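# Bring red foam block or yellow sponge to desk

## Task

Look at the shelves at the far end of the aisle. If a red foam block is there, move it onto the desk; if it is absent, take the yellow sponge from the coffee table and move it onto the desk. All other objects must stay on their own shelf, table or counter. The coffee table must be standing upright when the scene ends. The robot must not fall or finish leaning. The object only counts as placed if it rests on the desk without the robot holding it there.

## Robot and tools

ROBOT. A Hello Robot Stretch 3 with one arm: a two-wheeled base (0.33 m long, 0.34 m wide), a lift that slides up a mast, and a telescoping arm pointing to the robot's RIGHT side. The gripper cannot reach forward on its own; you move it forward by driving the base. Turns happen in place about the point between the drive wheels, 0.05 m behind the front edge. With the arm retracted and the wrist folded, turning sweeps a circle of radius 0.28 m. An unfolded, level gripper reaches outside that circle.

FRAMES. Base frame: origin on the floor between the drive wheels, x forward, y left, z up. hand_pose is reported in this frame, located where the closed fingertips meet. With all wrist joints at zero, that frame's x points up, y points back along the arm toward the mast, and z points to the robot's rear. The odometry frame is the base frame as it was when the scene began.

TOOLS.
execute_actions: arguments actions (a list holding one action, or empty to just read state and images) and cameras (a list drawn from head_camera, nav_camera, wrist_camera, all; omitted, null or ["all"] means all; [] means none). An action may contain base, joints, or both, plus optional contact_limits. Everything in one action starts at the same moment and may finish at different times.
- base holds exactly one key, and it is an offset from where the base last reported itself. translate_m: metres straight ahead (positive forward, negative backward), range -1 to 1. rotate_rad: radians turned in place (positive is left/counter-clockwise seen from above), range -3.2 to 3.2. Sideways driving is impossible.
- joints: a single dict of absolute joint targets keyed by name. lift_m 0 to 1.1 m (arm height on the mast). arm_m 0 to 0.52 m (extension). wrist_yaw_rad -1.345 to 4.42 (0 lines the gripper up with the arm, positive swings toward the robot's front, 3.0 folds it over the base). wrist_pitch_rad -1.57 to 0.451 (0 level, negative tips fingertips down). wrist_roll_rad -2.911 to 2.911 (0 puts the fingers level, side by side). gripper_m -0.089 to 0.179 (larger is wider; the true fingertip gap is somewhat less, about 0.007 less near closed and 0.025 less fully open, and zero below 0.007). head_pan_rad -3.953 to 1.73 (0 forward, positive left, -1.57 looks along the arm). head_tilt_rad -1.53 to 0.419 (negative looks down). Tolerances: lift and arm ±0.004, gripper ±0.004, wrist yaw/roll and head ±0.02, wrist pitch ±0.05.
- contact_limits: only arm_m, a motor effort percentage from 1 to 100 at which the arm motion halts with contact_stop (about -value when retracting). A smaller number is gentler; too small halts immediately. It also caps holding force until the next action. Values above the maximum are clipped.
Any joint or base left out of an action may still be driving toward an older target without this being reported. A call with an unknown key or an out-of-range value is rejected and nothing moves. If a result reports a stop, the rest of that reply's execute_actions, wait and finished_scene calls are skipped. No single action runs past 15 s.
wait: seconds, 0 to 10. Commands nothing new; returns state and images.
zoom_image: camera (head_camera, nav_camera or wrist_camera) and region [x0, y0, x1, y1] in pixels of that camera's latest full image, top-left origin, at most 504 by 504.
finished_scene: scene (1 or 2). Ends that scene for good; the goal must already hold and keep holding. The result reports success and gives the next scene's task.

RESULT LINES. pictures lists cameras in image order. base_status and joint_status tell how each motion ended: done (for the base, wheels turned the commanded amount even if slipping), off_target (stopped short, may still push), contact_stop, time_out, torque_fault (old target discarded; the joint holds where it is unless slack or switched off). on_its_own describes uncommanded behaviour; its "held at" value is a target, not a measured position. lidar_m: 12 distances from the base origin, 30-degree sectors, first straight ahead then counter-clockwise (4th left, 7th behind, 10th right); "-" means nothing seen. It scans a plane 0.17 m up, so table legs show but tops do not; range 0.15 to 12 m; misses clear objects and thin legs; robot parts can block sectors 5, 6, 9 and 10 when the lift is low. wrist_depth_mm (45 to 1000) and head_depth_mm (280 to 4000, image sent sideways): 7x7 grids of median depths from the top left. base_odometry counts wheel turns only; heading -3.142 to 3.142, positive left. turned_by_wheels and turned_by_imu are turns since the previous result. base_tilt in degrees, forward and right positive, with a fixed bias up to about 4 degrees. motor_effort: percent of maximum, positive toward higher joint values, peak in brackets (noisy, with fixed per-motor bias); positive wheel effort pushes forward. The contact_limits line shows current, default and maximum.

BEHAVIOUR. Lift and arm halt with contact_stop on firm contact and then go slack until commanded again; a loaded slack lift can sag, and closing fingers on a surface can push it up. Base, wrist and head never contact-stop and will keep pushing. Wrist servos switch off for 10 s after sustained strain. Base speed is 0.30 m/s and 1.9 rad/s only when stowed (lift_m under 0.30, arm_m under 0.03, wrist_yaw_rad over 2.54); otherwise 0.10 m/s and 0.63 rad/s. Only fold or unfold the wrist with lift_m in 0.32-0.95, wrist_pitch_rad -0.4 and roll near 0; once folded the lift may go to 0.25. With yaw below -0.4 keep pitch at -0.5 or lower.

GRIPPING. Command gripper_m smaller than the object's width to grasp; smaller squeezes harder but the stall guard may ease off, so slippery items can slip. To let go, open at least 0.02 beyond the touching value. Neither the reading nor done proves a grasp; check with cameras. Resend a different value to re-squeeze.

AVOID. Pushing the arm into something rigid with the gripper above about 0.45 m can tip the robot; a second push after a contact_stop is riskier. Do not drive while gripping or pressing on fixed things. If the base snags, reverse the last move in small steps; if tilting, pull the gripper free and lower the lift to about 0.2. Don't knock the coffee table over or dislodge other items, don't drop or slam objects, and release the item so it rests on the desk by itself. Loose objects may occasionally get nudged by outside forces.

Each tool is called as name([rows], argument=value, ...), one row to a line, values as JSON.

## Session

execute_actions(actions=[])

Scene clock: 0.00 s.
base_odometry: x=+0.000 y=+0.000 heading=+0.000 (m, m, rad; odometry frame)
turned_by_wheels: +0.000 (rad since the last result)
turned_by_imu: +0.000 (rad since the last result)
base_tilt: forward=+0.6 right=+0.9 (deg)
lidar_m: 1.49 1.20 1.16 1.27 1.85 1.05 1.44 1.63 2.55 1.86 1.57 1.49
head_depth_mm: 1792 1813 1821 1840 1852 1433 1434 / 1895 1937 1948 1965 1980 1437 1982 / 2012 2087 2091 2111 2145 2145 2113 / 1932 2002 2012 1994 2008 2008 1978 / 1735 1743 1751 1742 1758 1758 1751 / 1545 1552 1549 1548 1539 1534 1552 / 1358 1351 1346 1353 1363 1371 1367
base_status: not commanded
joint_positions: lift_m=+0.378 arm_m=+0.002 wrist_yaw_rad=+3.047 wrist_pitch_rad=-0.562 wrist_roll_rad=-0.018 gripper_m=+0.037 head_pan_rad=+0.016 head_tilt_rad=+0.007
joint_status: not commanded
motor_effort: left_wheel=+0 right_wheel=-1 lift_m=+24 arm_m=+0 wrist_yaw_rad=+1 wrist_pitch_rad=+3 wrist_roll_rad=+0 gripper_m=+0 head_pan_rad=+2 head_tilt_rad=+1 (%)
hand_pose: x=-0.0020 y=+0.0565 z=+0.3598 quat_wxyz=(+0.227, +0.682, +0.166, +0.676) (m; base frame)
wrist_depth_mm: - - - - - - 919 / - - - - - - 997 / 916 934 - 925 940 923 925 / 746 751 743 750 756 769 763 / 630 636 628 635 664 648 646 / 549 569 - - 557 553 559 / 483 - - - 487 492 487
pictures: head_camera (sideways: a quarter turn clockwise sets it upright), nav_camera (sideways: a quarter turn counterclockwise sets it upright), wrist_camera
Images, in order (width x height): head_camera 896x504, nav_camera 672x504, wrist_camera 644x364.

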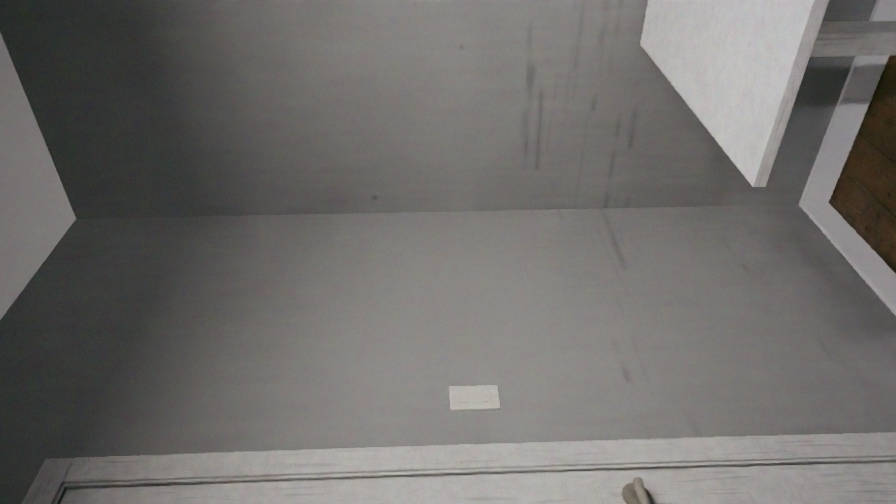

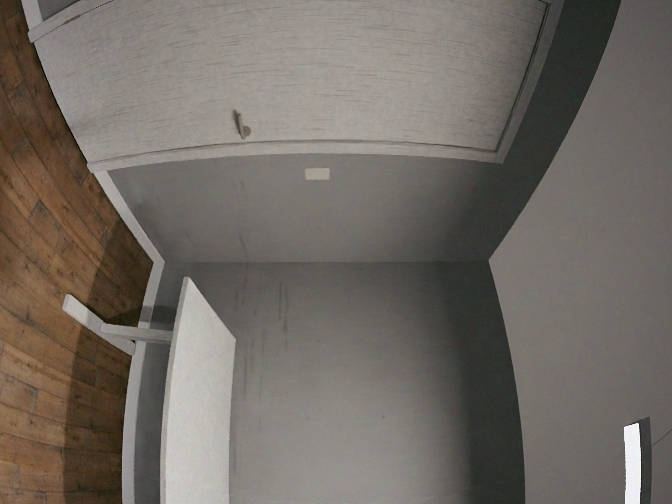

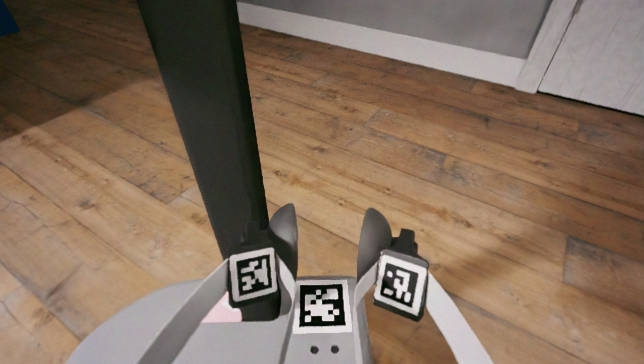

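execute_actions([
  {"joints":{"head_pan_rad":1.7,"head_tilt_rad":-0.5}},
], cameras=["nav_camera"])

execute_actions([
  {"joints":{"head_pan_rad":-2.6,"head_tilt_rad":-0.5}},
], cameras=["nav_camera"])

execute_actions([
  {"joints":{"head_pan_rad":-1.2,"head_tilt_rad":-0.5}},
], cameras=["nav_camera"])

Scene clock: 3.73 s.
base_odometry: x=+0.000 y=+0.000 heading=+0.000 (m, m, rad; odometry frame)
turned_by_wheels: +0.000 (rad since the last result)
turned_by_imu: +0.000 (rad since the last result)
base_tilt: forward=+0.8 right=+0.7 (deg)
lidar_m: 1.49 1.20 1.16 1.27 1.85 1.05 1.44 1.62 2.55 1.86 1.57 1.49
head_depth_mm: 1086 1168 1267 1387 1520 1542 1287 / 1166 1267 1372 1525 1678 1556 1298 / 1254 1368 1506 1685 1816 1558 1304 / 1366 1504 1671 1879 1957 1569 1304 / 1489 1647 1869 2124 1959 1579 1309 / 1643 1835 2121 2403 1983 1631 - / 1836 2093 2345 2597 - - -
base_status: not commanded
joint_positions: lift_m=+0.378 arm_m=+0.002 wrist_yaw_rad=+3.047 wrist_pitch_rad=-0.562 wrist_roll_rad=-0.018 gripper_m=+0.037 head_pan_rad=+1.693 head_tilt_rad=-0.493
joint_status: all done
motor_effort: left_wheel=+1(0) right_wheel=+0(1) lift_m=+24(24) arm_m=-1(0) wrist_yaw_rad=+1(1) wrist_pitch_rad=+4(4) wrist_roll_rad=+0(0) gripper_m=+0(0) head_pan_rad=+2(33) head_tilt_rad=-1(19) (%)
hand_pose: x=-0.0020 y=+0.0565 z=+0.3598 quat_wxyz=(+0.227, +0.682, +0.166, +0.676) (m; base frame)
wrist_depth_mm: - - - - - - 933 / - - - - - - 992 / 907 911 - 933 929 932 933 / 738 751 740 757 758 768 764 / 629 644 633 644 666 646 641 / 549 563 - - 557 553 562 / 486 - - - 490 494 492
pictures: nav_camera (sideways: a quarter turn counterclockwise sets it upright)
camera_calibration (this result's frames):
nav_camera: T_world_to_cam=[[-0.0245692, 0.43937, 0.89797, -1.12484], [0.995738, 0.0906328, -0.0171017, 0.0685304], [-0.0888995, 0.893723, -0.439724, 0.536691], [0, 0, 0, 1]] pos_world=[-0.0481632, 0.00835761, 1.24724]
Images, in order (width x height): nav_camera 672x504.

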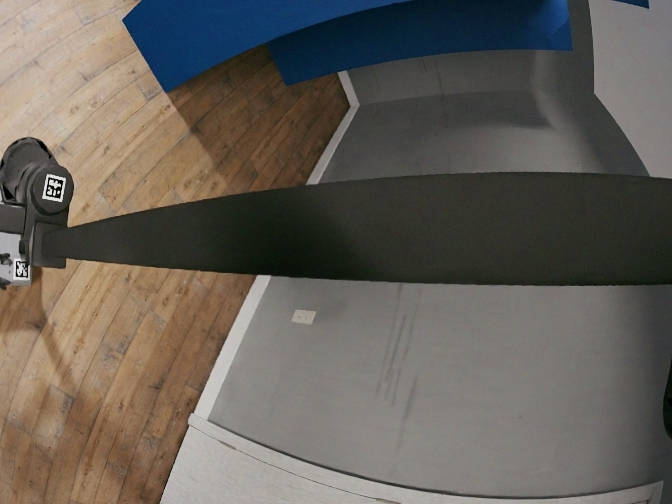

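Scene clock: 6.13 s.
base_odometry: x=+0.000 y=+0.000 heading=+0.000 (m, m, rad; odometry frame)
turned_by_wheels: +0.000 (rad since the last result)
turned_by_imu: +0.000 (rad since the last result)
base_tilt: forward=+0.8 right=+0.7 (deg)
lidar_m: 1.49 1.19 1.16 1.27 1.84 1.05 1.44 1.62 2.54 1.86 1.57 1.48
head_depth_mm: 1369 1464 1567 1671 1787 1544 1292 / 2622 2881 3110 2031 1927 1544 1290 / 2534 2778 3056 2596 1931 1558 1296 / 2446 2695 2927 2608 1956 1556 1302 / 2364 2554 2776 2632 1967 1578 1311 / 2257 2433 2638 2660 1975 1585 1319 / 2182 2326 2547 2675 1997 1598 1320
base_status: not commanded
joint_positions: lift_m=+0.378 arm_m=+0.002 wrist_yaw_rad=+3.047 wrist_pitch_rad=-0.562 wrist_roll_rad=-0.018 gripper_m=+0.037 head_pan_rad=-2.593 head_tilt_rad=-0.494
joint_status: all done
motor_effort: left_wheel=+1(0) right_wheel=-1(1) lift_m=+24(24) arm_m=+0(0) wrist_yaw_rad=+1(1) wrist_pitch_rad=+3(3) wrist_roll_rad=+0(0) gripper_m=+0(0) head_pan_rad=-2(27) head_tilt_rad=-2(2) (%)
hand_pose: x=-0.0020 y=+0.0565 z=+0.3598 quat_wxyz=(+0.227, +0.682, +0.166, +0.676) (m; base frame)
wrist_depth_mm: - - - - - - 914 / - - - - - - 996 / 912 905 - 938 908 959 950 / 752 750 739 758 756 759 781 / 633 637 637 638 659 643 644 / 548 569 - - 556 558 558 / 486 - - - 493 492 488
pictures: nav_camera (sideways: a quarter turn counterclockwise sets it upright)
camera_calibration (this result's frames):
nav_camera: T_world_to_cam=[[-0.389986, -0.204401, 0.897848, -1.12245], [-0.494748, 0.868869, -0.017093, 0.077611], [-0.776618, -0.450874, -0.439974, 0.541212], [0, 0, 0, 1]] pos_world=[0.0209712, -0.0528464, 1.24724]
Images, in order (width x height): nav_camera 672x504.

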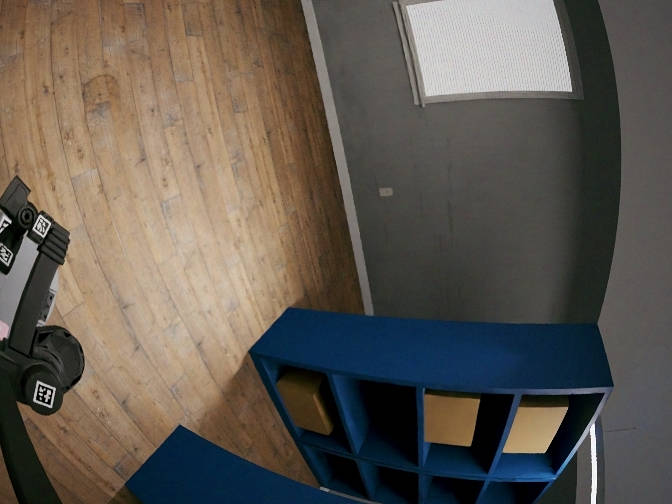

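Scene clock: 7.37 s.
base_odometry: x=+0.000 y=+0.000 heading=+0.000 (m, m, rad; odometry frame)
turned_by_wheels: +0.000 (rad since the last result)
turned_by_imu: +0.000 (rad since the last result)
base_tilt: forward=+0.8 right=+0.8 (deg)
lidar_m: 1.49 1.20 1.17 1.27 1.85 1.05 1.44 1.62 2.55 1.86 1.57 1.49
head_depth_mm: 2378 2664 2443 2433 1924 1543 1295 / 2201 2420 2495 2253 1932 1546 1292 / 2060 2259 2416 2503 1938 1563 1302 / 1929 2110 2186 2484 1964 1559 1309 / 1790 1940 1757 1859 1946 1570 1310 / 1701 1828 1761 2150 1987 1575 1321 / 1607 1733 1778 1311 1984 1577 1324
base_status: not commanded
joint_positions: lift_m=+0.378 arm_m=+0.002 wrist_yaw_rad=+3.047 wrist_pitch_rad=-0.562 wrist_roll_rad=-0.018 gripper_m=+0.037 head_pan_rad=-1.207 head_tilt_rad=-0.494
joint_status: all done
motor_effort: left_wheel=+0(0) right_wheel=-1(1) lift_m=+23(24) arm_m=+0(0) wrist_yaw_rad=+0(1) wrist_pitch_rad=+4(3) wrist_roll_rad=+0(0) gripper_m=-1(0) head_pan_rad=+2(31) head_tilt_rad=-2(3) (%)
hand_pose: x=-0.0020 y=+0.0565 z=+0.3598 quat_wxyz=(+0.227, +0.682, +0.166, +0.676) (m; base frame)
wrist_depth_mm: - - - - - - 934 / - - - - - - - / 915 916 - 923 915 935 920 / 743 757 738 761 755 760 760 / 634 636 628 631 667 639 646 / 543 563 - - 557 559 559 / 485 - - - 488 492 493
pictures: nav_camera (sideways: a quarter turn counterclockwise sets it upright)
camera_calibration (this result's frames):
nav_camera: T_world_to_cam=[[0.129064, -0.420965, 0.897848, -1.12562], [-0.945137, -0.326228, -0.017093, 0.0803584], [0.300098, -0.846383, -0.439974, 0.534644], [0, 0, 0, 1]] pos_world=[0.0607815, 0.00488189, 1.24724]
Images, in order (width x height): nav_camera 672x504.

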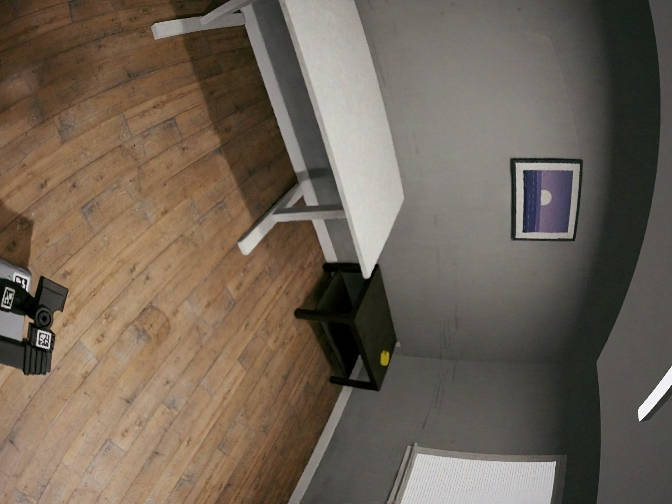

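execute_actions([
  {"base":{"rotate_rad":3.14},"joints":{"head_pan_rad":0,"head_tilt_rad":-0.3,"lift_m":0.28}},
], cameras=["nav_camera"])

Scene clock: 14.73 s.
base_odometry: x=+0.000 y=+0.000 heading=+3.140 (m, m, rad; odometry frame)
turned_by_wheels: +3.140 (rad since the last result)
turned_by_imu: +3.167 (rad since the last result)
base_tilt: forward=+0.8 right=+0.7 (deg)
lidar_m: 1.11 1.60 2.55 1.86 1.88 1.51 1.49 1.20 1.16 1.27 1.82 1.05
head_depth_mm: 906 950 1004 1069 1141 1216 1301 / 2681 2870 3028 3161 2396 1797 1405 / 1936 2030 2170 2326 2309 1872 1482 / 1586 1752 1788 2328 2020 1876 1491 / 1389 1830 1516 2019 1668 1755 1496 / 1254 1332 1449 1577 1730 1821 1506 / 1348 1451 1582 1760 2378 1910 1517
base_status: done
joint_positions: lift_m=+0.280 arm_m=+0.002 wrist_yaw_rad=+3.047 wrist_pitch_rad=-0.563 wrist_roll_rad=-0.018 gripper_m=+0.037 head_pan_rad=-0.007 head_tilt_rad=-0.309
joint_status: all done
motor_effort: left_wheel=-1(5) right_wheel=+0(13) lift_m=+18(17) arm_m=-1(0) wrist_yaw_rad=+1(1) wrist_pitch_rad=+4(4) wrist_roll_rad=+0(0) gripper_m=+0(0) head_pan_rad=+1(31) head_tilt_rad=+3(14) (%)
hand_pose: x=-0.0020 y=+0.0563 z=+0.2620 quat_wxyz=(+0.227, +0.681, +0.166, +0.676) (m; base frame)
wrist_depth_mm: - - - - - - - / 932 942 950 953 941 948 977 / 729 734 - 737 741 739 746 / 593 594 595 610 606 607 608 / 503 527 - - 526 515 521 / - - - - - 447 447 / - - - - 390 392 393
pictures: nav_camera (sideways: a quarter turn counterclockwise sets it upright)
camera_calibration (this result's frames):
nav_camera: T_world_to_cam=[[0.267128, -0.03093, 0.963165, -1.21172], [-0.0344885, -0.999151, -0.0225205, 0.0818743], [0.963044, -0.0272022, -0.267968, 0.306752], [0, 0, 0, 1]] pos_world=[0.0310922, 0.0526705, 1.25113]
Images, in order (width x height): nav_camera 672x504.

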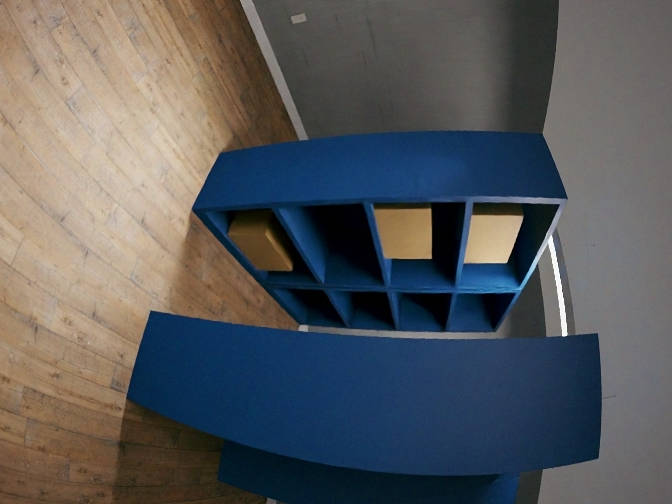

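execute_actions([
  {"base":{"rotate_rad":-1.57}},
], cameras=[])

execute_actions([
  {"base":{"translate_m":0.5}},
], cameras=[])

execute_actions([
  {"base":{"rotate_rad":1.57}},
], cameras=["nav_camera","head_camera"])

Scene clock: 19.70 s.
base_odometry: x=+0.000 y=+0.000 heading=+1.570 (m, m, rad; odometry frame)
turned_by_wheels: -1.570 (rad since the last result)
turned_by_imu: -1.581 (rad since the last result)
base_tilt: forward=+0.7 right=+0.7 (deg)
lidar_m: 1.27 1.85 1.05 1.12 1.61 2.54 1.86 1.57 1.49 1.49 1.20 1.17
head_depth_mm: 1036 1091 1157 1231 1307 1401 1440 / 1094 1156 1235 1310 1408 1516 1480 / 1171 1236 1314 1414 1523 1620 1482 / 1245 1325 1423 1525 1653 1756 1500 / 1335 1433 1542 1660 1813 1877 1508 / 1424 1534 1672 1825 2022 1908 1510 / 1549 1676 1838 2018 2222 1916 1516
base_status: done
joint_positions: lift_m=+0.280 arm_m=+0.002 wrist_yaw_rad=+3.047 wrist_pitch_rad=-0.563 wrist_roll_rad=-0.018 gripper_m=+0.037 head_pan_rad=-0.007 head_tilt_rad=-0.309
joint_status: not commanded
motor_effort: left_wheel=+1(8) right_wheel=-2(9) lift_m=+17(17) arm_m=-1(1) wrist_yaw_rad=+0(0) wrist_pitch_rad=+4(4) wrist_roll_rad=+0(0) gripper_m=-1(1) head_pan_rad=+2(3) head_tilt_rad=+3(3) (%)
hand_pose: x=-0.0020 y=+0.0563 z=+0.2620 quat_wxyz=(+0.227, +0.681, +0.166, +0.676) (m; base frame)
wrist_depth_mm: - - - - - 929 - / 925 918 941 934 961 952 975 / 722 730 - 734 737 734 750 / 599 594 590 601 601 603 603 / 502 528 - - 525 514 516 / - - - - - 446 446 / - - - - 391 392 394
pictures: none
No camera images: the call's "cameras" was empty. Leave "cameras" out to get every camera's image.

Scene clock: 22.93 s.
base_odometry: x=+0.000 y=+0.500 heading=+1.570 (m, m, rad; odometry frame)
turned_by_wheels: +0.000 (rad since the last result)
turned_by_imu: -0.001 (rad since the last result)
base_tilt: forward=+0.8 right=+0.7 (deg)
lidar_m: 0.83 1.21 1.02 0.84 1.77 2.96 2.36 2.02 1.68 1.02 0.80 0.78
head_depth_mm: 664 698 738 785 836 891 960 / 701 743 788 839 897 965 1044 / 745 788 841 905 968 1050 1142 / 795 847 906 977 1052 1152 1261 / 852 911 981 1060 1159 1273 1378 / 918 982 1067 1166 1280 1426 1467 / 993 1075 1169 1290 1433 1615 1513
base_status: done
joint_positions: lift_m=+0.280 arm_m=+0.002 wrist_yaw_rad=+3.047 wrist_pitch_rad=-0.563 wrist_roll_rad=-0.018 gripper_m=+0.037 head_pan_rad=-0.007 head_tilt_rad=-0.309
joint_status: not commanded
motor_effort: left_wheel=+2(9) right_wheel=-3(6) lift_m=+18(17) arm_m=-1(1) wrist_yaw_rad=+0(1) wrist_pitch_rad=+4(4) wrist_roll_rad=+0(0) gripper_m=+0(0) head_pan_rad=+2(1) head_tilt_rad=+2(4) (%)
hand_pose: x=-0.0020 y=+0.0563 z=+0.2619 quat_wxyz=(+0.227, +0.681, +0.166, +0.676) (m; base frame)
wrist_depth_mm: - - - 933 - - - / 921 922 924 927 947 950 961 / 722 723 - 731 747 741 752 / 597 590 592 600 606 605 611 / 506 523 - - 527 510 518 / - - - - - 446 445 / - - - - 392 390 394
pictures: none
No camera images: the call's "cameras" was empty. Leave "cameras" out to get every camera's image.

Scene clock: 25.10 s.
base_odometry: x=+0.000 y=+0.500 heading=+3.140 (m, m, rad; odometry frame)
turned_by_wheels: +1.570 (rad since the last result)
turned_by_imu: +1.580 (rad since the last result)
base_tilt: forward=+0.7 right=+0.7 (deg)
lidar_m: 0.84 1.59 2.96 2.36 2.16 1.68 1.02 0.80 0.78 0.83 1.20 1.04
head_depth_mm: 853 938 1045 1176 1346 1550 1478 / 703 752 805 873 959 1070 1194 / 725 771 820 881 944 1023 1114 / 776 825 881 950 1030 1121 1234 / 829 888 956 1032 1128 1232 1370 / 890 959 1778 2198 2111 1907 1513 / 1591 1879 1693 2211 1996 1872 1519
base_status: done
joint_positions: lift_m=+0.280 arm_m=+0.002 wrist_yaw_rad=+3.047 wrist_pitch_rad=-0.563 wrist_roll_rad=-0.018 gripper_m=+0.037 head_pan_rad=-0.007 head_tilt_rad=-0.309
joint_status: not commanded
motor_effort: left_wheel=-1(6) right_wheel=+1(11) lift_m=+17(18) arm_m=-1(1) wrist_yaw_rad=+1(1) wrist_pitch_rad=+4(4) wrist_roll_rad=+0(0) gripper_m=+0(0) head_pan_rad=+2(3) head_tilt_rad=+3(3) (%)
hand_pose: x=-0.0020 y=+0.0563 z=+0.2619 quat_wxyz=(+0.227, +0.681, +0.166, +0.676) (m; base frame)
wrist_depth_mm: - - - - - - - / 926 918 938 945 943 956 958 / 722 729 - 732 740 751 742 / 591 599 591 601 605 608 608 / 511 526 - - 527 515 513 / - - - - - 443 444 / - - - - 395 392 393
pictures: head_camera (sideways: a quarter turn clockwise sets it upright), nav_camera (sideways: a quarter turn counterclockwise sets it upright)
camera_calibration (this result's frames):
head_camera: T_world_to_cam=[[-0.325647, 0.0149392, -0.945373, 1.25564], [-0.016794, 0.999626, 0.0215814, -0.0210853], [0.945342, 0.0229045, -0.325274, 0.37589], [0, 0, 0, 1]] pos_world=[0.0531949, -0.00629031, 1.30977]
nav_camera: T_world_to_cam=[[0.266496, -0.0309099, 0.96334, -1.21195], [-0.0344146, -0.999153, -0.0225386, 0.0818974], [0.963221, -0.0271465, -0.267334, 0.305926], [0, 0, 0, 1]] pos_world=[0.0311225, 0.0526718, 1.25115]
Images, in order (width x height): head_camera 896x504, nav_camera 672x504.

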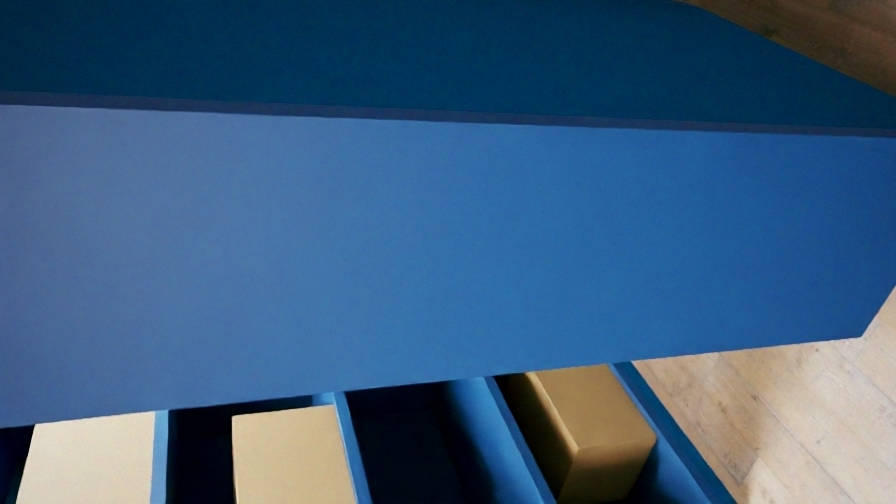

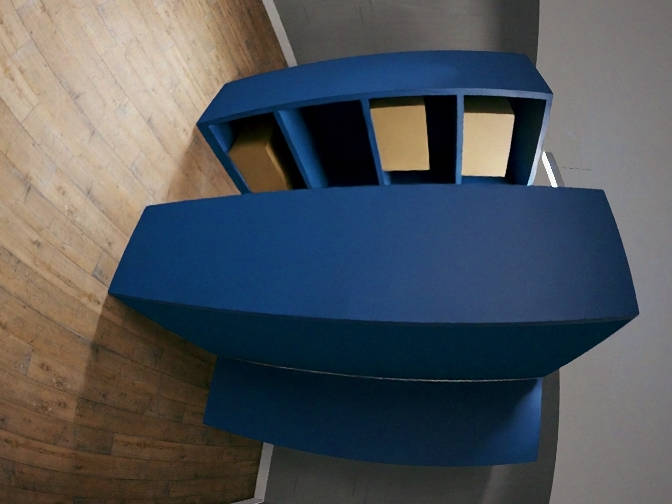

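execute_actions([
  {"base":{"rotate_rad":1.57}},
], cameras=[])

execute_actions([
  {"base":{"translate_m":0.75}},
], cameras=[])

execute_actions([
  {"base":{"rotate_rad":-1.57},"joints":{"head_tilt_rad":-0.15}},
], cameras=["nav_camera","head_camera"])

Scene clock: 30.80 s.
base_odometry: x=+0.000 y=+0.500 heading=-1.573 (m, m, rad; odometry frame)
turned_by_wheels: +1.570 (rad since the last result)
turned_by_imu: +1.580 (rad since the last result)
base_tilt: forward=+0.8 right=+0.8 (deg)
lidar_m: 2.36 2.01 1.68 1.03 0.80 0.78 0.83 1.18 1.05 0.84 1.59 2.95
head_depth_mm: 2655 2811 2957 3136 2506 1857 1482 / 2778 2957 3159 3309 2523 1869 1486 / 2972 3152 3352 3457 2525 1884 1495 / 3188 3344 3580 3212 2572 1883 1495 / 3033 3136 3319 3058 2563 1897 1499 / 2701 2758 2931 2849 2581 1908 1508 / 2408 2506 2588 2542 2482 1917 1515
base_status: done
joint_positions: lift_m=+0.280 arm_m=+0.002 wrist_yaw_rad=+3.047 wrist_pitch_rad=-0.563 wrist_roll_rad=-0.018 gripper_m=+0.037 head_pan_rad=-0.007 head_tilt_rad=-0.309
joint_status: not commanded
motor_effort: left_wheel=+0(6) right_wheel=+1(11) lift_m=+18(18) arm_m=-1(2) wrist_yaw_rad=+1(1) wrist_pitch_rad=+4(4) wrist_roll_rad=+0(0) gripper_m=+0(1) head_pan_rad=+2(3) head_tilt_rad=+2(3) (%)
hand_pose: x=-0.0020 y=+0.0563 z=+0.2619 quat_wxyz=(+0.227, +0.681, +0.166, +0.676) (m; base frame)
wrist_depth_mm: 650 734 - - - - - / 680 795 938 946 930 956 962 / 683 714 - 732 730 738 748 / 598 598 591 598 599 605 610 / 511 525 - - 525 510 516 / - - - - - 447 448 / - - - - 394 391 397
pictures: none
No camera images: the call's "cameras" was empty. Leave "cameras" out to get every camera's image.

Scene clock: 35.10 s.
base_odometry: x=-0.002 y=-0.250 heading=-1.573 (m, m, rad; odometry frame)
turned_by_wheels: +0.000 (rad since the last result)
turned_by_imu: -0.002 (rad since the last result)
base_tilt: forward=+0.7 right=+0.6 (deg)
lidar_m: 1.61 1.36 1.70 1.46 1.42 1.38 1.49 1.21 1.18 1.41 2.39 2.34
head_depth_mm: 2075 2174 2313 2468 2487 1853 1478 / 2179 2348 2479 2629 2515 1868 1485 / 2312 2469 2631 2791 2544 1873 1494 / 2484 2644 2811 2582 2428 1890 1498 / 2419 2535 2650 2609 1977 1900 1506 / 2140 2249 2338 2356 2065 1913 1508 / 1922 2004 2076 2141 2176 1917 1518
base_status: done
joint_positions: lift_m=+0.280 arm_m=+0.002 wrist_yaw_rad=+3.047 wrist_pitch_rad=-0.563 wrist_roll_rad=-0.018 gripper_m=+0.037 head_pan_rad=-0.007 head_tilt_rad=-0.309
joint_status: not commanded
motor_effort: left_wheel=-1(7) right_wheel=+1(10) lift_m=+18(18) arm_m=-1(1) wrist_yaw_rad=+1(1) wrist_pitch_rad=+4(3) wrist_roll_rad=+0(0) gripper_m=+0(1) head_pan_rad=+3(2) head_tilt_rad=+4(3) (%)
hand_pose: x=-0.0020 y=+0.0563 z=+0.2619 quat_wxyz=(+0.227, +0.681, +0.166, +0.676) (m; base frame)
wrist_depth_mm: - - - - - - - / 924 922 933 930 952 937 965 / 731 729 - 734 739 753 751 / 596 601 597 597 604 607 615 / 499 527 - - 526 517 517 / - - - - - 444 446 / - - - - 393 390 393
pictures: none
No camera images: the call's "cameras" was empty. Leave "cameras" out to get every camera's image.

Scene clock: 37.27 s.
base_odometry: x=-0.002 y=-0.250 heading=+3.140 (m, m, rad; odometry frame)
turned_by_wheels: -1.570 (rad since the last result)
turned_by_imu: -1.581 (rad since the last result)
base_tilt: forward=+0.6 right=+0.7 (deg)
lidar_m: 1.41 2.39 2.33 1.61 1.74 1.71 1.45 1.42 1.38 1.49 1.20 1.18
head_depth_mm: 2773 2818 2945 3058 3117 2292 1718 / 2794 2039 2115 2217 2299 2171 1733 / 1797 1552 1764 1777 2083 1892 1736 / 1288 1335 1386 1452 1513 1585 1619 / 1359 1418 1480 1544 1622 1707 1737 / 1494 1527 1613 3116 3096 2231 1757 / 2692 2774 2796 2882 2908 2353 1768
base_status: done
joint_positions: lift_m=+0.280 arm_m=+0.002 wrist_yaw_rad=+3.047 wrist_pitch_rad=-0.563 wrist_roll_rad=-0.018 gripper_m=+0.037 head_pan_rad=-0.007 head_tilt_rad=-0.161
joint_status: all done
motor_effort: left_wheel=+1(8) right_wheel=-2(9) lift_m=+17(18) arm_m=-2(1) wrist_yaw_rad=+0(1) wrist_pitch_rad=+4(4) wrist_roll_rad=+0(0) gripper_m=-1(0) head_pan_rad=+2(3) head_tilt_rad=+3(12) (%)
hand_pose: x=-0.0020 y=+0.0562 z=+0.2619 quat_wxyz=(+0.227, +0.681, +0.166, +0.676) (m; base frame)
wrist_depth_mm: - - - - - - - / 920 914 956 943 942 948 965 / 718 722 - 731 732 751 745 / 600 594 591 602 602 598 604 / 505 527 - - 530 515 511 / - - - - - 447 450 / - - - - 394 394 393
pictures: head_camera (sideways: a quarter turn clockwise sets it upright), nav_camera (sideways: a quarter turn counterclockwise sets it upright)
camera_calibration (this result's frames):
head_camera: T_world_to_cam=[[-0.183157, 0.0139396, -0.982985, 1.30392], [-0.0197948, 0.999644, 0.0178642, -0.0162313], [0.982884, 0.0227299, -0.182816, 0.190245], [0, 0, 0, 1]] pos_world=[0.0515116, -0.00627478, 1.3168]
nav_camera: T_world_to_cam=[[0.122008, -0.0299018, 0.992079, -1.24867], [-0.030717, -0.999181, -0.0263382, 0.0868262], [0.992054, -0.0272602, -0.122826, 0.117655], [0, 0, 0, 1]] pos_world=[0.0382941, 0.052625, 1.25551]
Images, in order (width x height): head_camera 896x504, nav_camera 672x504.

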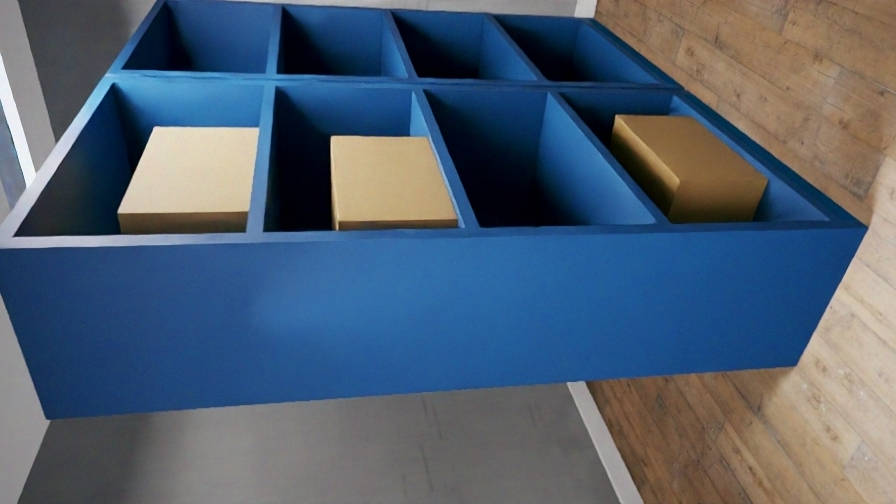

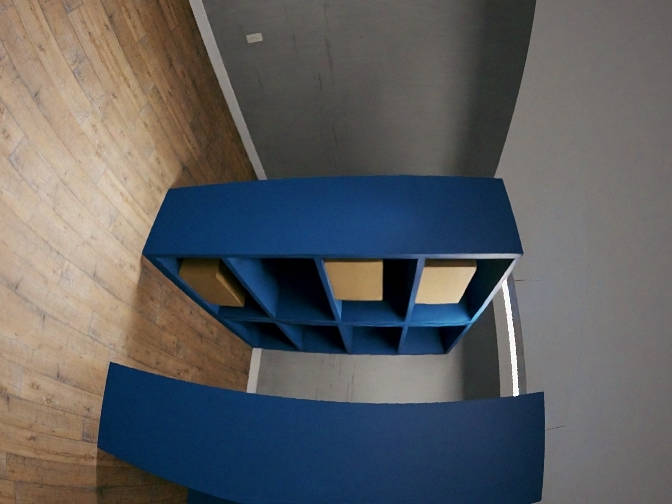

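execute_actions([
  {"base":{"translate_m":0.75}},
], cameras=[])

execute_actions([
  {"base":{"rotate_rad":-0.5}},
], cameras=["nav_camera","head_camera"])

Scene clock: 46.20 s.
base_odometry: x=-0.752 y=-0.249 heading=+3.140 (m, m, rad; odometry frame)
turned_by_wheels: +0.000 (rad since the last result)
turned_by_imu: -0.002 (rad since the last result)
base_tilt: forward=+0.7 right=+0.7 (deg)
lidar_m: 0.66 0.85 1.92 2.03 2.36 1.89 2.20 1.86 1.82 0.75 0.61 1.20
head_depth_mm: 1262 1148 1366 1395 1483 1508 1552 / 836 869 1425 952 1548 1353 1143 / 709 728 1516 765 788 1356 986 / 575 596 619 646 673 702 736 / 607 633 662 691 727 765 805 / 653 682 715 754 792 842 889 / 708 742 784 828 875 931 994
base_status: done
joint_positions: lift_m=+0.280 arm_m=+0.002 wrist_yaw_rad=+3.047 wrist_pitch_rad=-0.563 wrist_roll_rad=-0.018 gripper_m=+0.037 head_pan_rad=-0.007 head_tilt_rad=-0.161
joint_status: not commanded
motor_effort: left_wheel=+2(8) right_wheel=-3(6) lift_m=+18(18) arm_m=-1(1) wrist_yaw_rad=+1(1) wrist_pitch_rad=+4(4) wrist_roll_rad=+0(0) gripper_m=+0(0) head_pan_rad=+2(2) head_tilt_rad=+3(3) (%)
hand_pose: x=-0.0020 y=+0.0562 z=+0.2619 quat_wxyz=(+0.227, +0.681, +0.166, +0.676) (m; base frame)
wrist_depth_mm: - - - - - - - / 926 941 933 927 954 940 961 / 733 725 - 739 744 736 748 / 602 593 587 601 609 606 615 / 506 526 - - 527 514 516 / - - - - - 444 448 / - - - - 393 397 392
pictures: none
No camera images: the call's "cameras" was empty. Leave "cameras" out to get every camera's image.

Scene clock: 47.67 s.
base_odometry: x=-0.752 y=-0.249 heading=+2.640 (m, m, rad; odometry frame)
turned_by_wheels: -0.500 (rad since the last result)
turned_by_imu: -0.504 (rad since the last result)
base_tilt: forward=+0.7 right=+0.7 (deg)
lidar_m: 1.11 0.66 0.87 1.92 2.05 1.90 1.89 2.20 1.85 1.82 0.73 0.61
head_depth_mm: 1247 1275 1346 1385 1307 1232 1256 / 2164 2256 2342 2431 2530 2291 1725 / 2203 2266 2389 2460 2582 2313 1729 / 2213 2318 2394 2492 2574 2332 1748 / 2216 2278 2362 2342 1934 2003 1648 / 1321 1357 1406 1441 1533 1385 1240 / 909 906 1415 897 895 1387 1041
base_status: done
joint_positions: lift_m=+0.280 arm_m=+0.002 wrist_yaw_rad=+3.047 wrist_pitch_rad=-0.563 wrist_roll_rad=-0.018 gripper_m=+0.037 head_pan_rad=-0.007 head_tilt_rad=-0.161
joint_status: not commanded
motor_effort: left_wheel=+1(7) right_wheel=-2(11) lift_m=+18(18) arm_m=-1(1) wrist_yaw_rad=+1(1) wrist_pitch_rad=+4(4) wrist_roll_rad=+0(0) gripper_m=+1(0) head_pan_rad=+2(3) head_tilt_rad=+3(3) (%)
hand_pose: x=-0.0020 y=+0.0562 z=+0.2619 quat_wxyz=(+0.227, +0.681, +0.166, +0.676) (m; base frame)
wrist_depth_mm: - - - - - - 719 / 944 919 943 944 951 950 717 / 727 725 - 734 736 751 684 / 592 596 585 604 604 611 606 / 510 527 - - 531 517 514 / - - - - - 445 451 / - - - - 392 392 393
pictures: head_camera (sideways: a quarter turn clockwise sets it upright), nav_camera (sideways: a quarter turn counterclockwise sets it upright)
camera_calibration (this result's frames):
head_camera: T_world_to_cam=[[-0.182671, 0.0139336, -0.983075, 1.30403], [-0.0198185, 0.999644, 0.017851, -0.0162141], [0.982974, 0.022744, -0.182329, 0.189611], [0, 0, 0, 1]] pos_world=[0.0515043, -0.00627405, 1.31682]
nav_camera: T_world_to_cam=[[0.121517, -0.0298966, 0.992139, -1.24874], [-0.030689, -0.999182, -0.02635, 0.0868414], [0.992115, -0.0272458, -0.122335, 0.117015], [0, 0, 0, 1]] pos_world=[0.0383163, 0.0526253, 1.25553]
Images, in order (width x height): head_camera 896x504, nav_camera 672x504.

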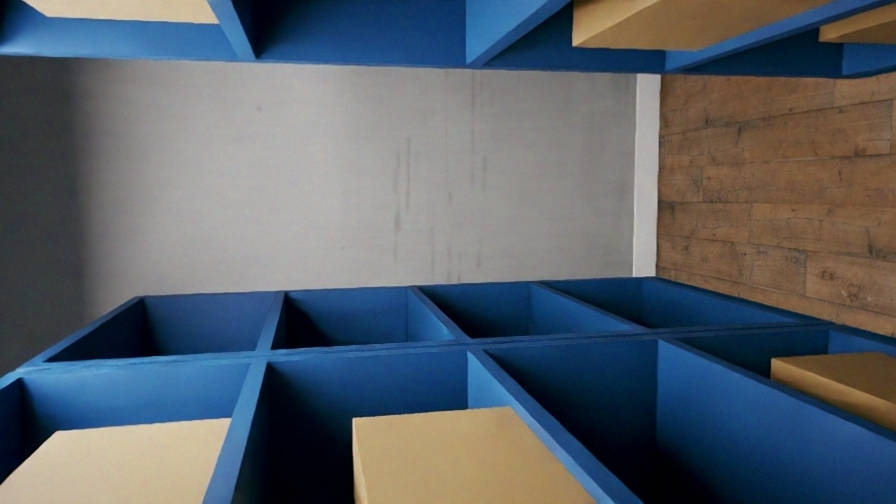

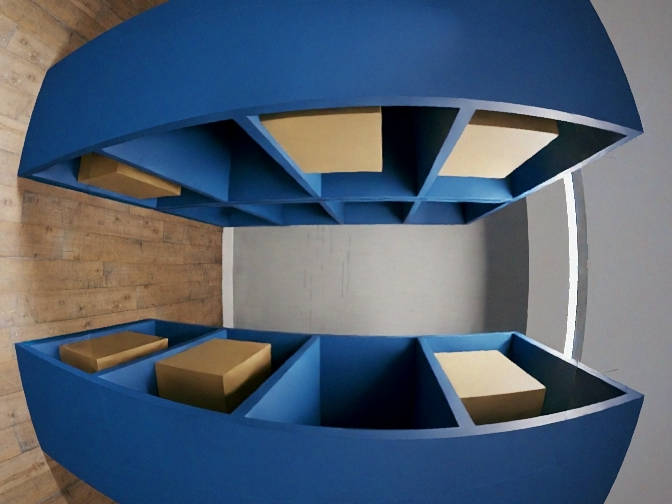

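execute_actions([
  {"base":{"rotate_rad":-0.09}},
], cameras=[])

execute_actions([
  {"base":{"translate_m":0.7}},
], cameras=["nav_camera"])

Scene clock: 50.73 s.
base_odometry: x=-0.752 y=-0.249 heading=+2.550 (m, m, rad; odometry frame)
turned_by_wheels: -0.090 (rad since the last result)
turned_by_imu: -0.090 (rad since the last result)
base_tilt: forward=+0.7 right=+0.8 (deg)
lidar_m: 1.04 0.66 0.79 1.92 1.99 1.90 1.89 2.21 1.87 1.82 0.79 0.61
head_depth_mm: 820 864 1372 1399 955 957 954 / 1273 1310 1380 1421 1467 1362 1561 / 2209 2283 2362 2487 2562 2321 1730 / 2216 2279 2381 2469 2597 2308 1732 / 2228 2290 2385 2466 2567 2323 1749 / 2171 2237 2299 1992 1566 1578 1607 / 1288 1309 1378 1344 1487 1392 1125
base_status: done
joint_positions: lift_m=+0.280 arm_m=+0.002 wrist_yaw_rad=+3.047 wrist_pitch_rad=-0.563 wrist_roll_rad=-0.018 gripper_m=+0.037 head_pan_rad=-0.007 head_tilt_rad=-0.161
joint_status: not commanded
motor_effort: left_wheel=+1(8) right_wheel=-2(10) lift_m=+18(18) arm_m=-1(2) wrist_yaw_rad=+0(1) wrist_pitch_rad=+4(4) wrist_roll_rad=+0(0) gripper_m=-1(1) head_pan_rad=+2(3) head_tilt_rad=+3(4) (%)
hand_pose: x=-0.0020 y=+0.0562 z=+0.2619 quat_wxyz=(+0.227, +0.681, +0.166, +0.676) (m; base frame)
wrist_depth_mm: - - - - - - 650 / 936 926 934 930 937 914 655 / 722 734 - 741 734 738 654 / 593 597 594 602 609 608 599 / 501 524 - - 527 521 516 / - - - - - 445 444 / - - - - 391 395 394
pictures: none
No camera images: the call's "cameras" was empty. Leave "cameras" out to get every camera's image.

Scene clock: 54.77 s.
base_odometry: x=-1.333 y=+0.141 heading=+2.550 (m, m, rad; odometry frame)
turned_by_wheels: +0.000 (rad since the last result)
turned_by_imu: -0.002 (rad since the last result)
base_tilt: forward=+0.7 right=+0.8 (deg)
lidar_m: 1.71 0.54 0.41 0.41 0.37 2.55 2.59 2.57 0.27 0.27 0.28 0.38
head_depth_mm: 1538 1598 1650 1706 1792 809 817 / 1549 1608 1654 1740 1800 1881 1729 / 1548 1599 1670 1736 1805 1896 1732 / 1546 1612 1657 1732 1801 1893 1738 / 1552 1611 1670 1731 1810 1900 1740 / 1541 1585 1651 1705 1773 1833 1683 / 1502 1554 1615 1657 1744 1396 1168
base_status: done
joint_positions: lift_m=+0.280 arm_m=+0.002 wrist_yaw_rad=+3.047 wrist_pitch_rad=-0.563 wrist_roll_rad=-0.018 gripper_m=+0.037 head_pan_rad=-0.007 head_tilt_rad=-0.161
joint_status: not commanded
motor_effort: left_wheel=+1(9) right_wheel=-3(6) lift_m=+18(18) arm_m=-1(1) wrist_yaw_rad=+1(0) wrist_pitch_rad=+4(4) wrist_roll_rad=+0(0) gripper_m=-1(1) head_pan_rad=+3(2) head_tilt_rad=+4(2) (%)
hand_pose: x=-0.0020 y=+0.0562 z=+0.2619 quat_wxyz=(+0.227, +0.681, +0.166, +0.676) (m; base frame)
wrist_depth_mm: - - 591 827 490 407 411 / 930 929 639 762 493 451 466 / 731 722 - 591 538 516 532 / 595 597 560 547 561 565 569 / 504 529 - - 525 510 512 / - - - - - 443 448 / - - - - 391 392 393
pictures: nav_camera (sideways: a quarter turn counterclockwise sets it upright)
camera_calibration (this result's frames):
nav_camera: T_world_to_cam=[[0.121394, -0.0298946, 0.992154, -1.24876], [-0.0306761, -0.999182, -0.026353, 0.0868452], [0.99213, -0.0272363, -0.122212, 0.116854], [0, 0, 0, 1]] pos_world=[0.0383215, 0.0526256, 1.25554]
Images, in order (width x height): nav_camera 672x504.

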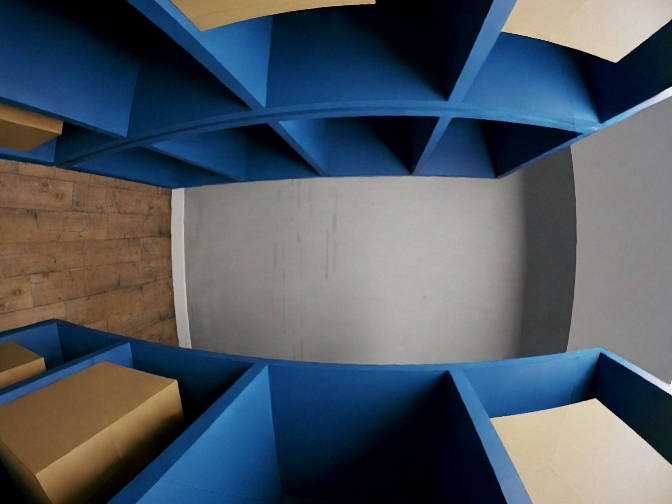

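execute_actions([
  {"base":{"rotate_rad":0.04}},
], cameras=[])

execute_actions([
  {"base":{"translate_m":0.75},"joints":{"head_pan_rad":0.9,"head_tilt_rad":-0.6}},
], cameras=["nav_camera"])

execute_actions([
  {"joints":{"head_pan_rad":-0.9}},
], cameras=["nav_camera"])

Scene clock: 58.27 s.
base_odometry: x=-1.333 y=+0.141 heading=+2.590 (m, m, rad; odometry frame)
turned_by_wheels: +0.040 (rad since the last result)
turned_by_imu: +0.041 (rad since the last result)
base_tilt: forward=+0.7 right=+0.8 (deg)
lidar_m: 1.70 0.52 0.41 0.37 0.38 2.55 2.60 2.47 0.27 0.27 0.28 0.39
head_depth_mm: 1527 1588 1646 1701 1780 1845 1665 / 1542 1598 1664 1719 1788 1884 1725 / 1541 1602 1667 1722 1808 1875 1731 / 1558 1608 1673 1742 1797 1888 1748 / 1560 1608 1682 1740 1810 1895 1748 / 1537 1588 1647 1677 1760 1535 1661 / 1500 1560 1633 1684 1098 1328 1010
base_status: done
joint_positions: lift_m=+0.280 arm_m=+0.002 wrist_yaw_rad=+3.047 wrist_pitch_rad=-0.563 wrist_roll_rad=-0.018 gripper_m=+0.037 head_pan_rad=-0.007 head_tilt_rad=-0.161
joint_status: not commanded
motor_effort: left_wheel=-1(4) right_wheel=+1(6) lift_m=+18(18) arm_m=-1(2) wrist_yaw_rad=+1(1) wrist_pitch_rad=+4(4) wrist_roll_rad=+0(0) gripper_m=+0(0) head_pan_rad=+3(3) head_tilt_rad=+3(3) (%)
hand_pose: x=-0.0020 y=+0.0562 z=+0.2619 quat_wxyz=(+0.227, +0.681, +0.166, +0.676) (m; base frame)
wrist_depth_mm: - - 477 819 561 401 400 / 939 935 543 754 557 447 451 / 726 732 - 587 546 507 506 / 595 600 558 554 548 547 554 / 499 525 - - 530 509 520 / - - - - - 446 441 / - - - - 392 394 395
pictures: none
No camera images: the call's "cameras" was empty. Leave "cameras" out to get every camera's image.

Scene clock: 62.57 s.
base_odometry: x=-1.971 y=+0.534 heading=+2.590 (m, m, rad; odometry frame)
turned_by_wheels: +0.000 (rad since the last result)
turned_by_imu: -0.002 (rad since the last result)
base_tilt: forward=+0.8 right=+0.7 (deg)
lidar_m: 0.97 0.98 0.34 0.33 0.45 0.52 3.26 0.40 0.39 0.27 1.23 1.00
head_depth_mm: 943 980 683 1181 1012 1319 1219 / 959 1009 689 1152 1017 908 1180 / 888 961 697 552 1024 849 1158 / 827 897 701 516 1002 849 1095 / 769 844 709 519 948 852 744 / 722 788 718 524 440 857 619 / 680 739 724 528 413 453 560
base_status: done
joint_positions: lift_m=+0.280 arm_m=+0.002 wrist_yaw_rad=+3.047 wrist_pitch_rad=-0.563 wrist_roll_rad=-0.018 gripper_m=+0.037 head_pan_rad=+0.893 head_tilt_rad=-0.593
joint_status: all done
motor_effort: left_wheel=+0(7) right_wheel=+1(9) lift_m=+17(18) arm_m=-2(1) wrist_yaw_rad=+0(1) wrist_pitch_rad=+4(4) wrist_roll_rad=+0(0) gripper_m=+0(1) head_pan_rad=+2(30) head_tilt_rad=-2(21) (%)
hand_pose: x=-0.0020 y=+0.0562 z=+0.2619 quat_wxyz=(+0.227, +0.681, +0.166, +0.676) (m; base frame)
wrist_depth_mm: 375 378 783 457 761 796 795 / 422 418 750 666 722 770 778 / 476 474 - 544 570 596 599 / 512 514 525 521 520 527 532 / 509 524 - - 530 521 514 / - - - - - 448 447 / - - - - 393 391 392
pictures: nav_camera (sideways: a quarter turn counterclockwise sets it upright)
camera_calibration (this result's frames):
nav_camera: T_world_to_cam=[[0.352537, 0.391436, 0.849997, -1.06457], [0.75784, -0.652292, -0.0139245, 0.0658432], [0.548996, 0.649071, -0.526603, 0.645845], [0, 0, 0, 1]] pos_world=[-0.0291629, 0.0404631, 1.24591]
Images, in order (width x height): nav_camera 672x504.

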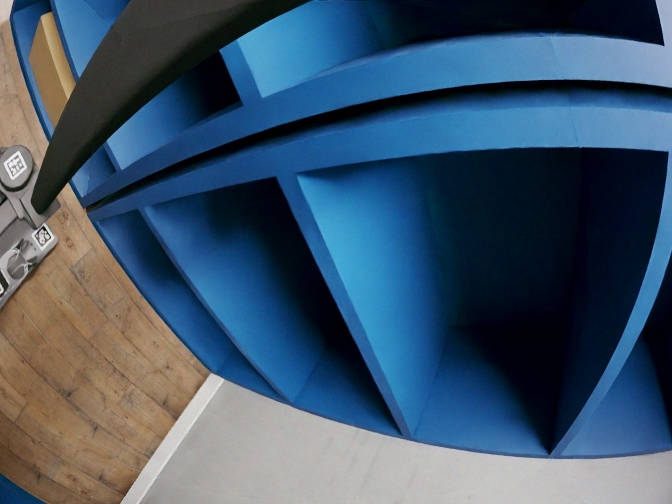

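Scene clock: 63.97 s.
base_odometry: x=-1.971 y=+0.534 heading=+2.590 (m, m, rad; odometry frame)
turned_by_wheels: +0.000 (rad since the last result)
turned_by_imu: +0.000 (rad since the last result)
base_tilt: forward=+0.7 right=+0.8 (deg)
lidar_m: 0.97 0.98 0.34 0.33 0.45 0.52 3.25 0.40 0.39 0.27 1.24 1.00
head_depth_mm: 1073 1050 1272 1281 1072 1351 1211 / 1150 1060 1399 1289 1500 1356 1224 / 1243 1009 1532 1293 1583 1403 1228 / 1193 1101 1463 1360 1654 1450 1238 / 1076 1122 1291 1410 1618 1453 1239 / 995 1090 1214 1339 1496 1464 1248 / 950 1022 1105 1205 1323 1402 1249
base_status: not commanded
joint_positions: lift_m=+0.280 arm_m=+0.002 wrist_yaw_rad=+3.047 wrist_pitch_rad=-0.563 wrist_roll_rad=-0.018 gripper_m=+0.037 head_pan_rad=-0.893 head_tilt_rad=-0.593
joint_status: all done
motor_effort: left_wheel=+0(1) right_wheel=+1(1) lift_m=+18(18) arm_m=-1(2) wrist_yaw_rad=+0(0) wrist_pitch_rad=+4(4) wrist_roll_rad=+0(0) gripper_m=+0(0) head_pan_rad=-2(29) head_tilt_rad=-2(2) (%)
hand_pose: x=-0.0020 y=+0.0562 z=+0.2619 quat_wxyz=(+0.227, +0.681, +0.166, +0.676) (m; base frame)
wrist_depth_mm: 377 378 793 460 763 800 800 / 418 419 760 666 718 767 771 / 476 473 - 542 572 594 604 / 515 519 526 521 522 529 529 / 505 523 - - 531 517 511 / - - - - - 444 442 / - - - - 390 391 389
pictures: nav_camera (sideways: a quarter turn counterclockwise sets it upright)
camera_calibration (this result's frames):
nav_camera: T_world_to_cam=[[0.307291, -0.427875, 0.849997, -1.0643], [-0.798845, -0.601376, -0.0139245, 0.075339], [0.517126, -0.674737, -0.526603, 0.646039], [0, 0, 0, 1]] pos_world=[0.0531499, 0.0258272, 1.24591]
Images, in order (width x height): nav_camera 672x504.

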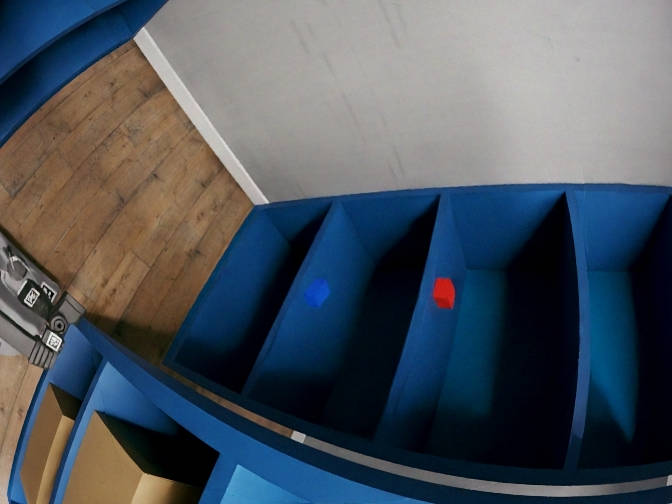

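execute_actions([
  {"base":{"translate_m":0.45},"joints":{"head_pan_rad":-1.4,"head_tilt_rad":-0.9}},
], cameras=["nav_camera","head_camera"])

Scene clock: 69.63 s.
base_odometry: x=-2.355 y=+0.770 heading=+2.590 (m, m, rad; odometry frame)
turned_by_wheels: +0.000 (rad since the last result)
turned_by_imu: -0.001 (rad since the last result)
base_tilt: forward=+0.7 right=+0.6 (deg)
lidar_m: 0.52 0.55 0.69 0.77 0.50 0.48 1.08 0.52 0.62 1.19 0.72 0.54
head_depth_mm: 669 1211 1080 1466 1362 1243 1114 / 677 1228 1086 1482 1388 1242 1157 / 673 1245 1051 1508 1396 1250 - / 720 1259 1101 1524 1419 1256 1125 / 727 1285 1135 1532 1417 1256 1131 / 737 1129 1116 1345 1403 1269 1139 / 744 914 1012 1100 1165 1205 1145
base_status: done
joint_positions: lift_m=+0.280 arm_m=+0.002 wrist_yaw_rad=+3.047 wrist_pitch_rad=-0.563 wrist_roll_rad=-0.018 gripper_m=+0.037 head_pan_rad=-1.393 head_tilt_rad=-0.888
joint_status: all done
motor_effort: left_wheel=+0(7) right_wheel=+0(8) lift_m=+18(18) arm_m=-2(2) wrist_yaw_rad=+1(0) wrist_pitch_rad=+4(4) wrist_roll_rad=+0(0) gripper_m=+0(1) head_pan_rad=-3(23) head_tilt_rad=-4(18) (%)
hand_pose: x=-0.0020 y=+0.0562 z=+0.2619 quat_wxyz=(+0.227, +0.681, +0.166, +0.676) (m; base frame)
wrist_depth_mm: 437 600 780 786 788 777 574 / 437 598 753 754 760 761 573 / 456 564 - 593 598 599 551 / 503 515 512 511 510 515 514 / 502 522 - - 530 516 520 / - - - - - 444 445 / - - - - 394 392 395
pictures: head_camera (sideways: a quarter turn clockwise sets it upright), nav_camera (sideways: a quarter turn counterclockwise sets it upright)
camera_calibration (this result's frames):
head_camera: T_world_to_cam=[[-0.127034, 0.780237, -0.612447, 0.820387], [0.982379, 0.184307, 0.0310356, -0.0394681], [0.137093, -0.597713, -0.789902, 0.985282], [0, 0, 0, 1]] pos_world=[0.00791407, -0.043907, 1.28194]
nav_camera: T_world_to_cam=[[0.103931, -0.7442, 0.659821, -0.815178], [-0.989917, -0.1416, -0.00378212, 0.0632969], [0.0962452, -0.652775, -0.751413, 0.941037], [0, 0, 0, 1]] pos_world=[0.0568106, 0.0165927, 1.24522]
Images, in order (width x height): head_camera 896x504, nav_camera 672x504.

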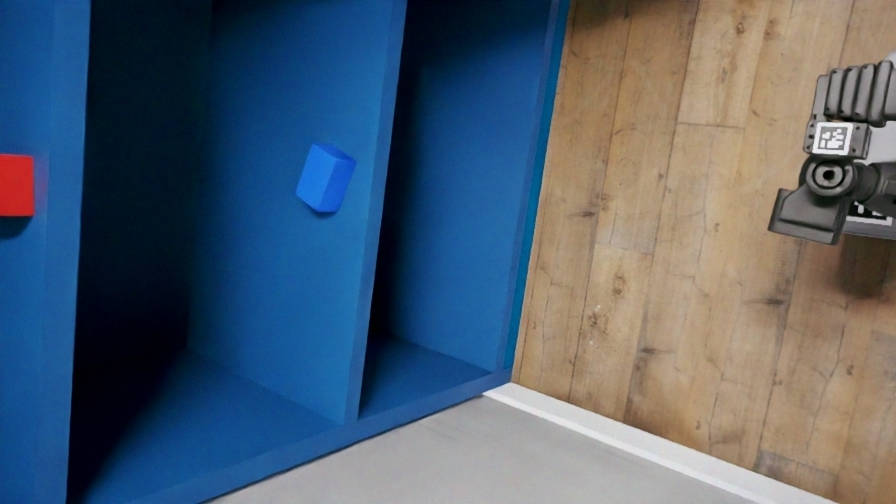

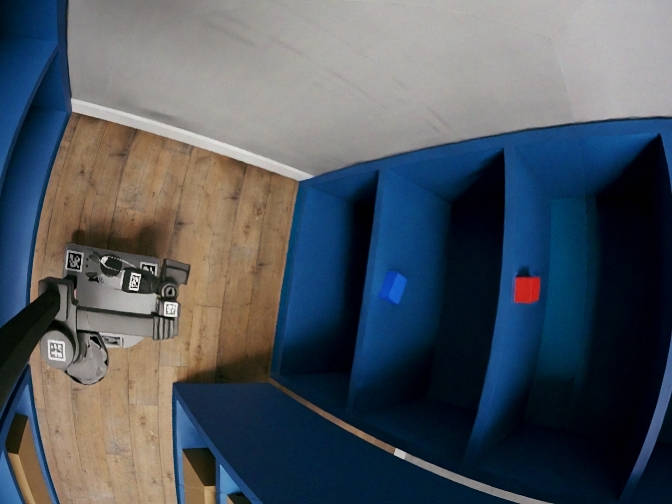

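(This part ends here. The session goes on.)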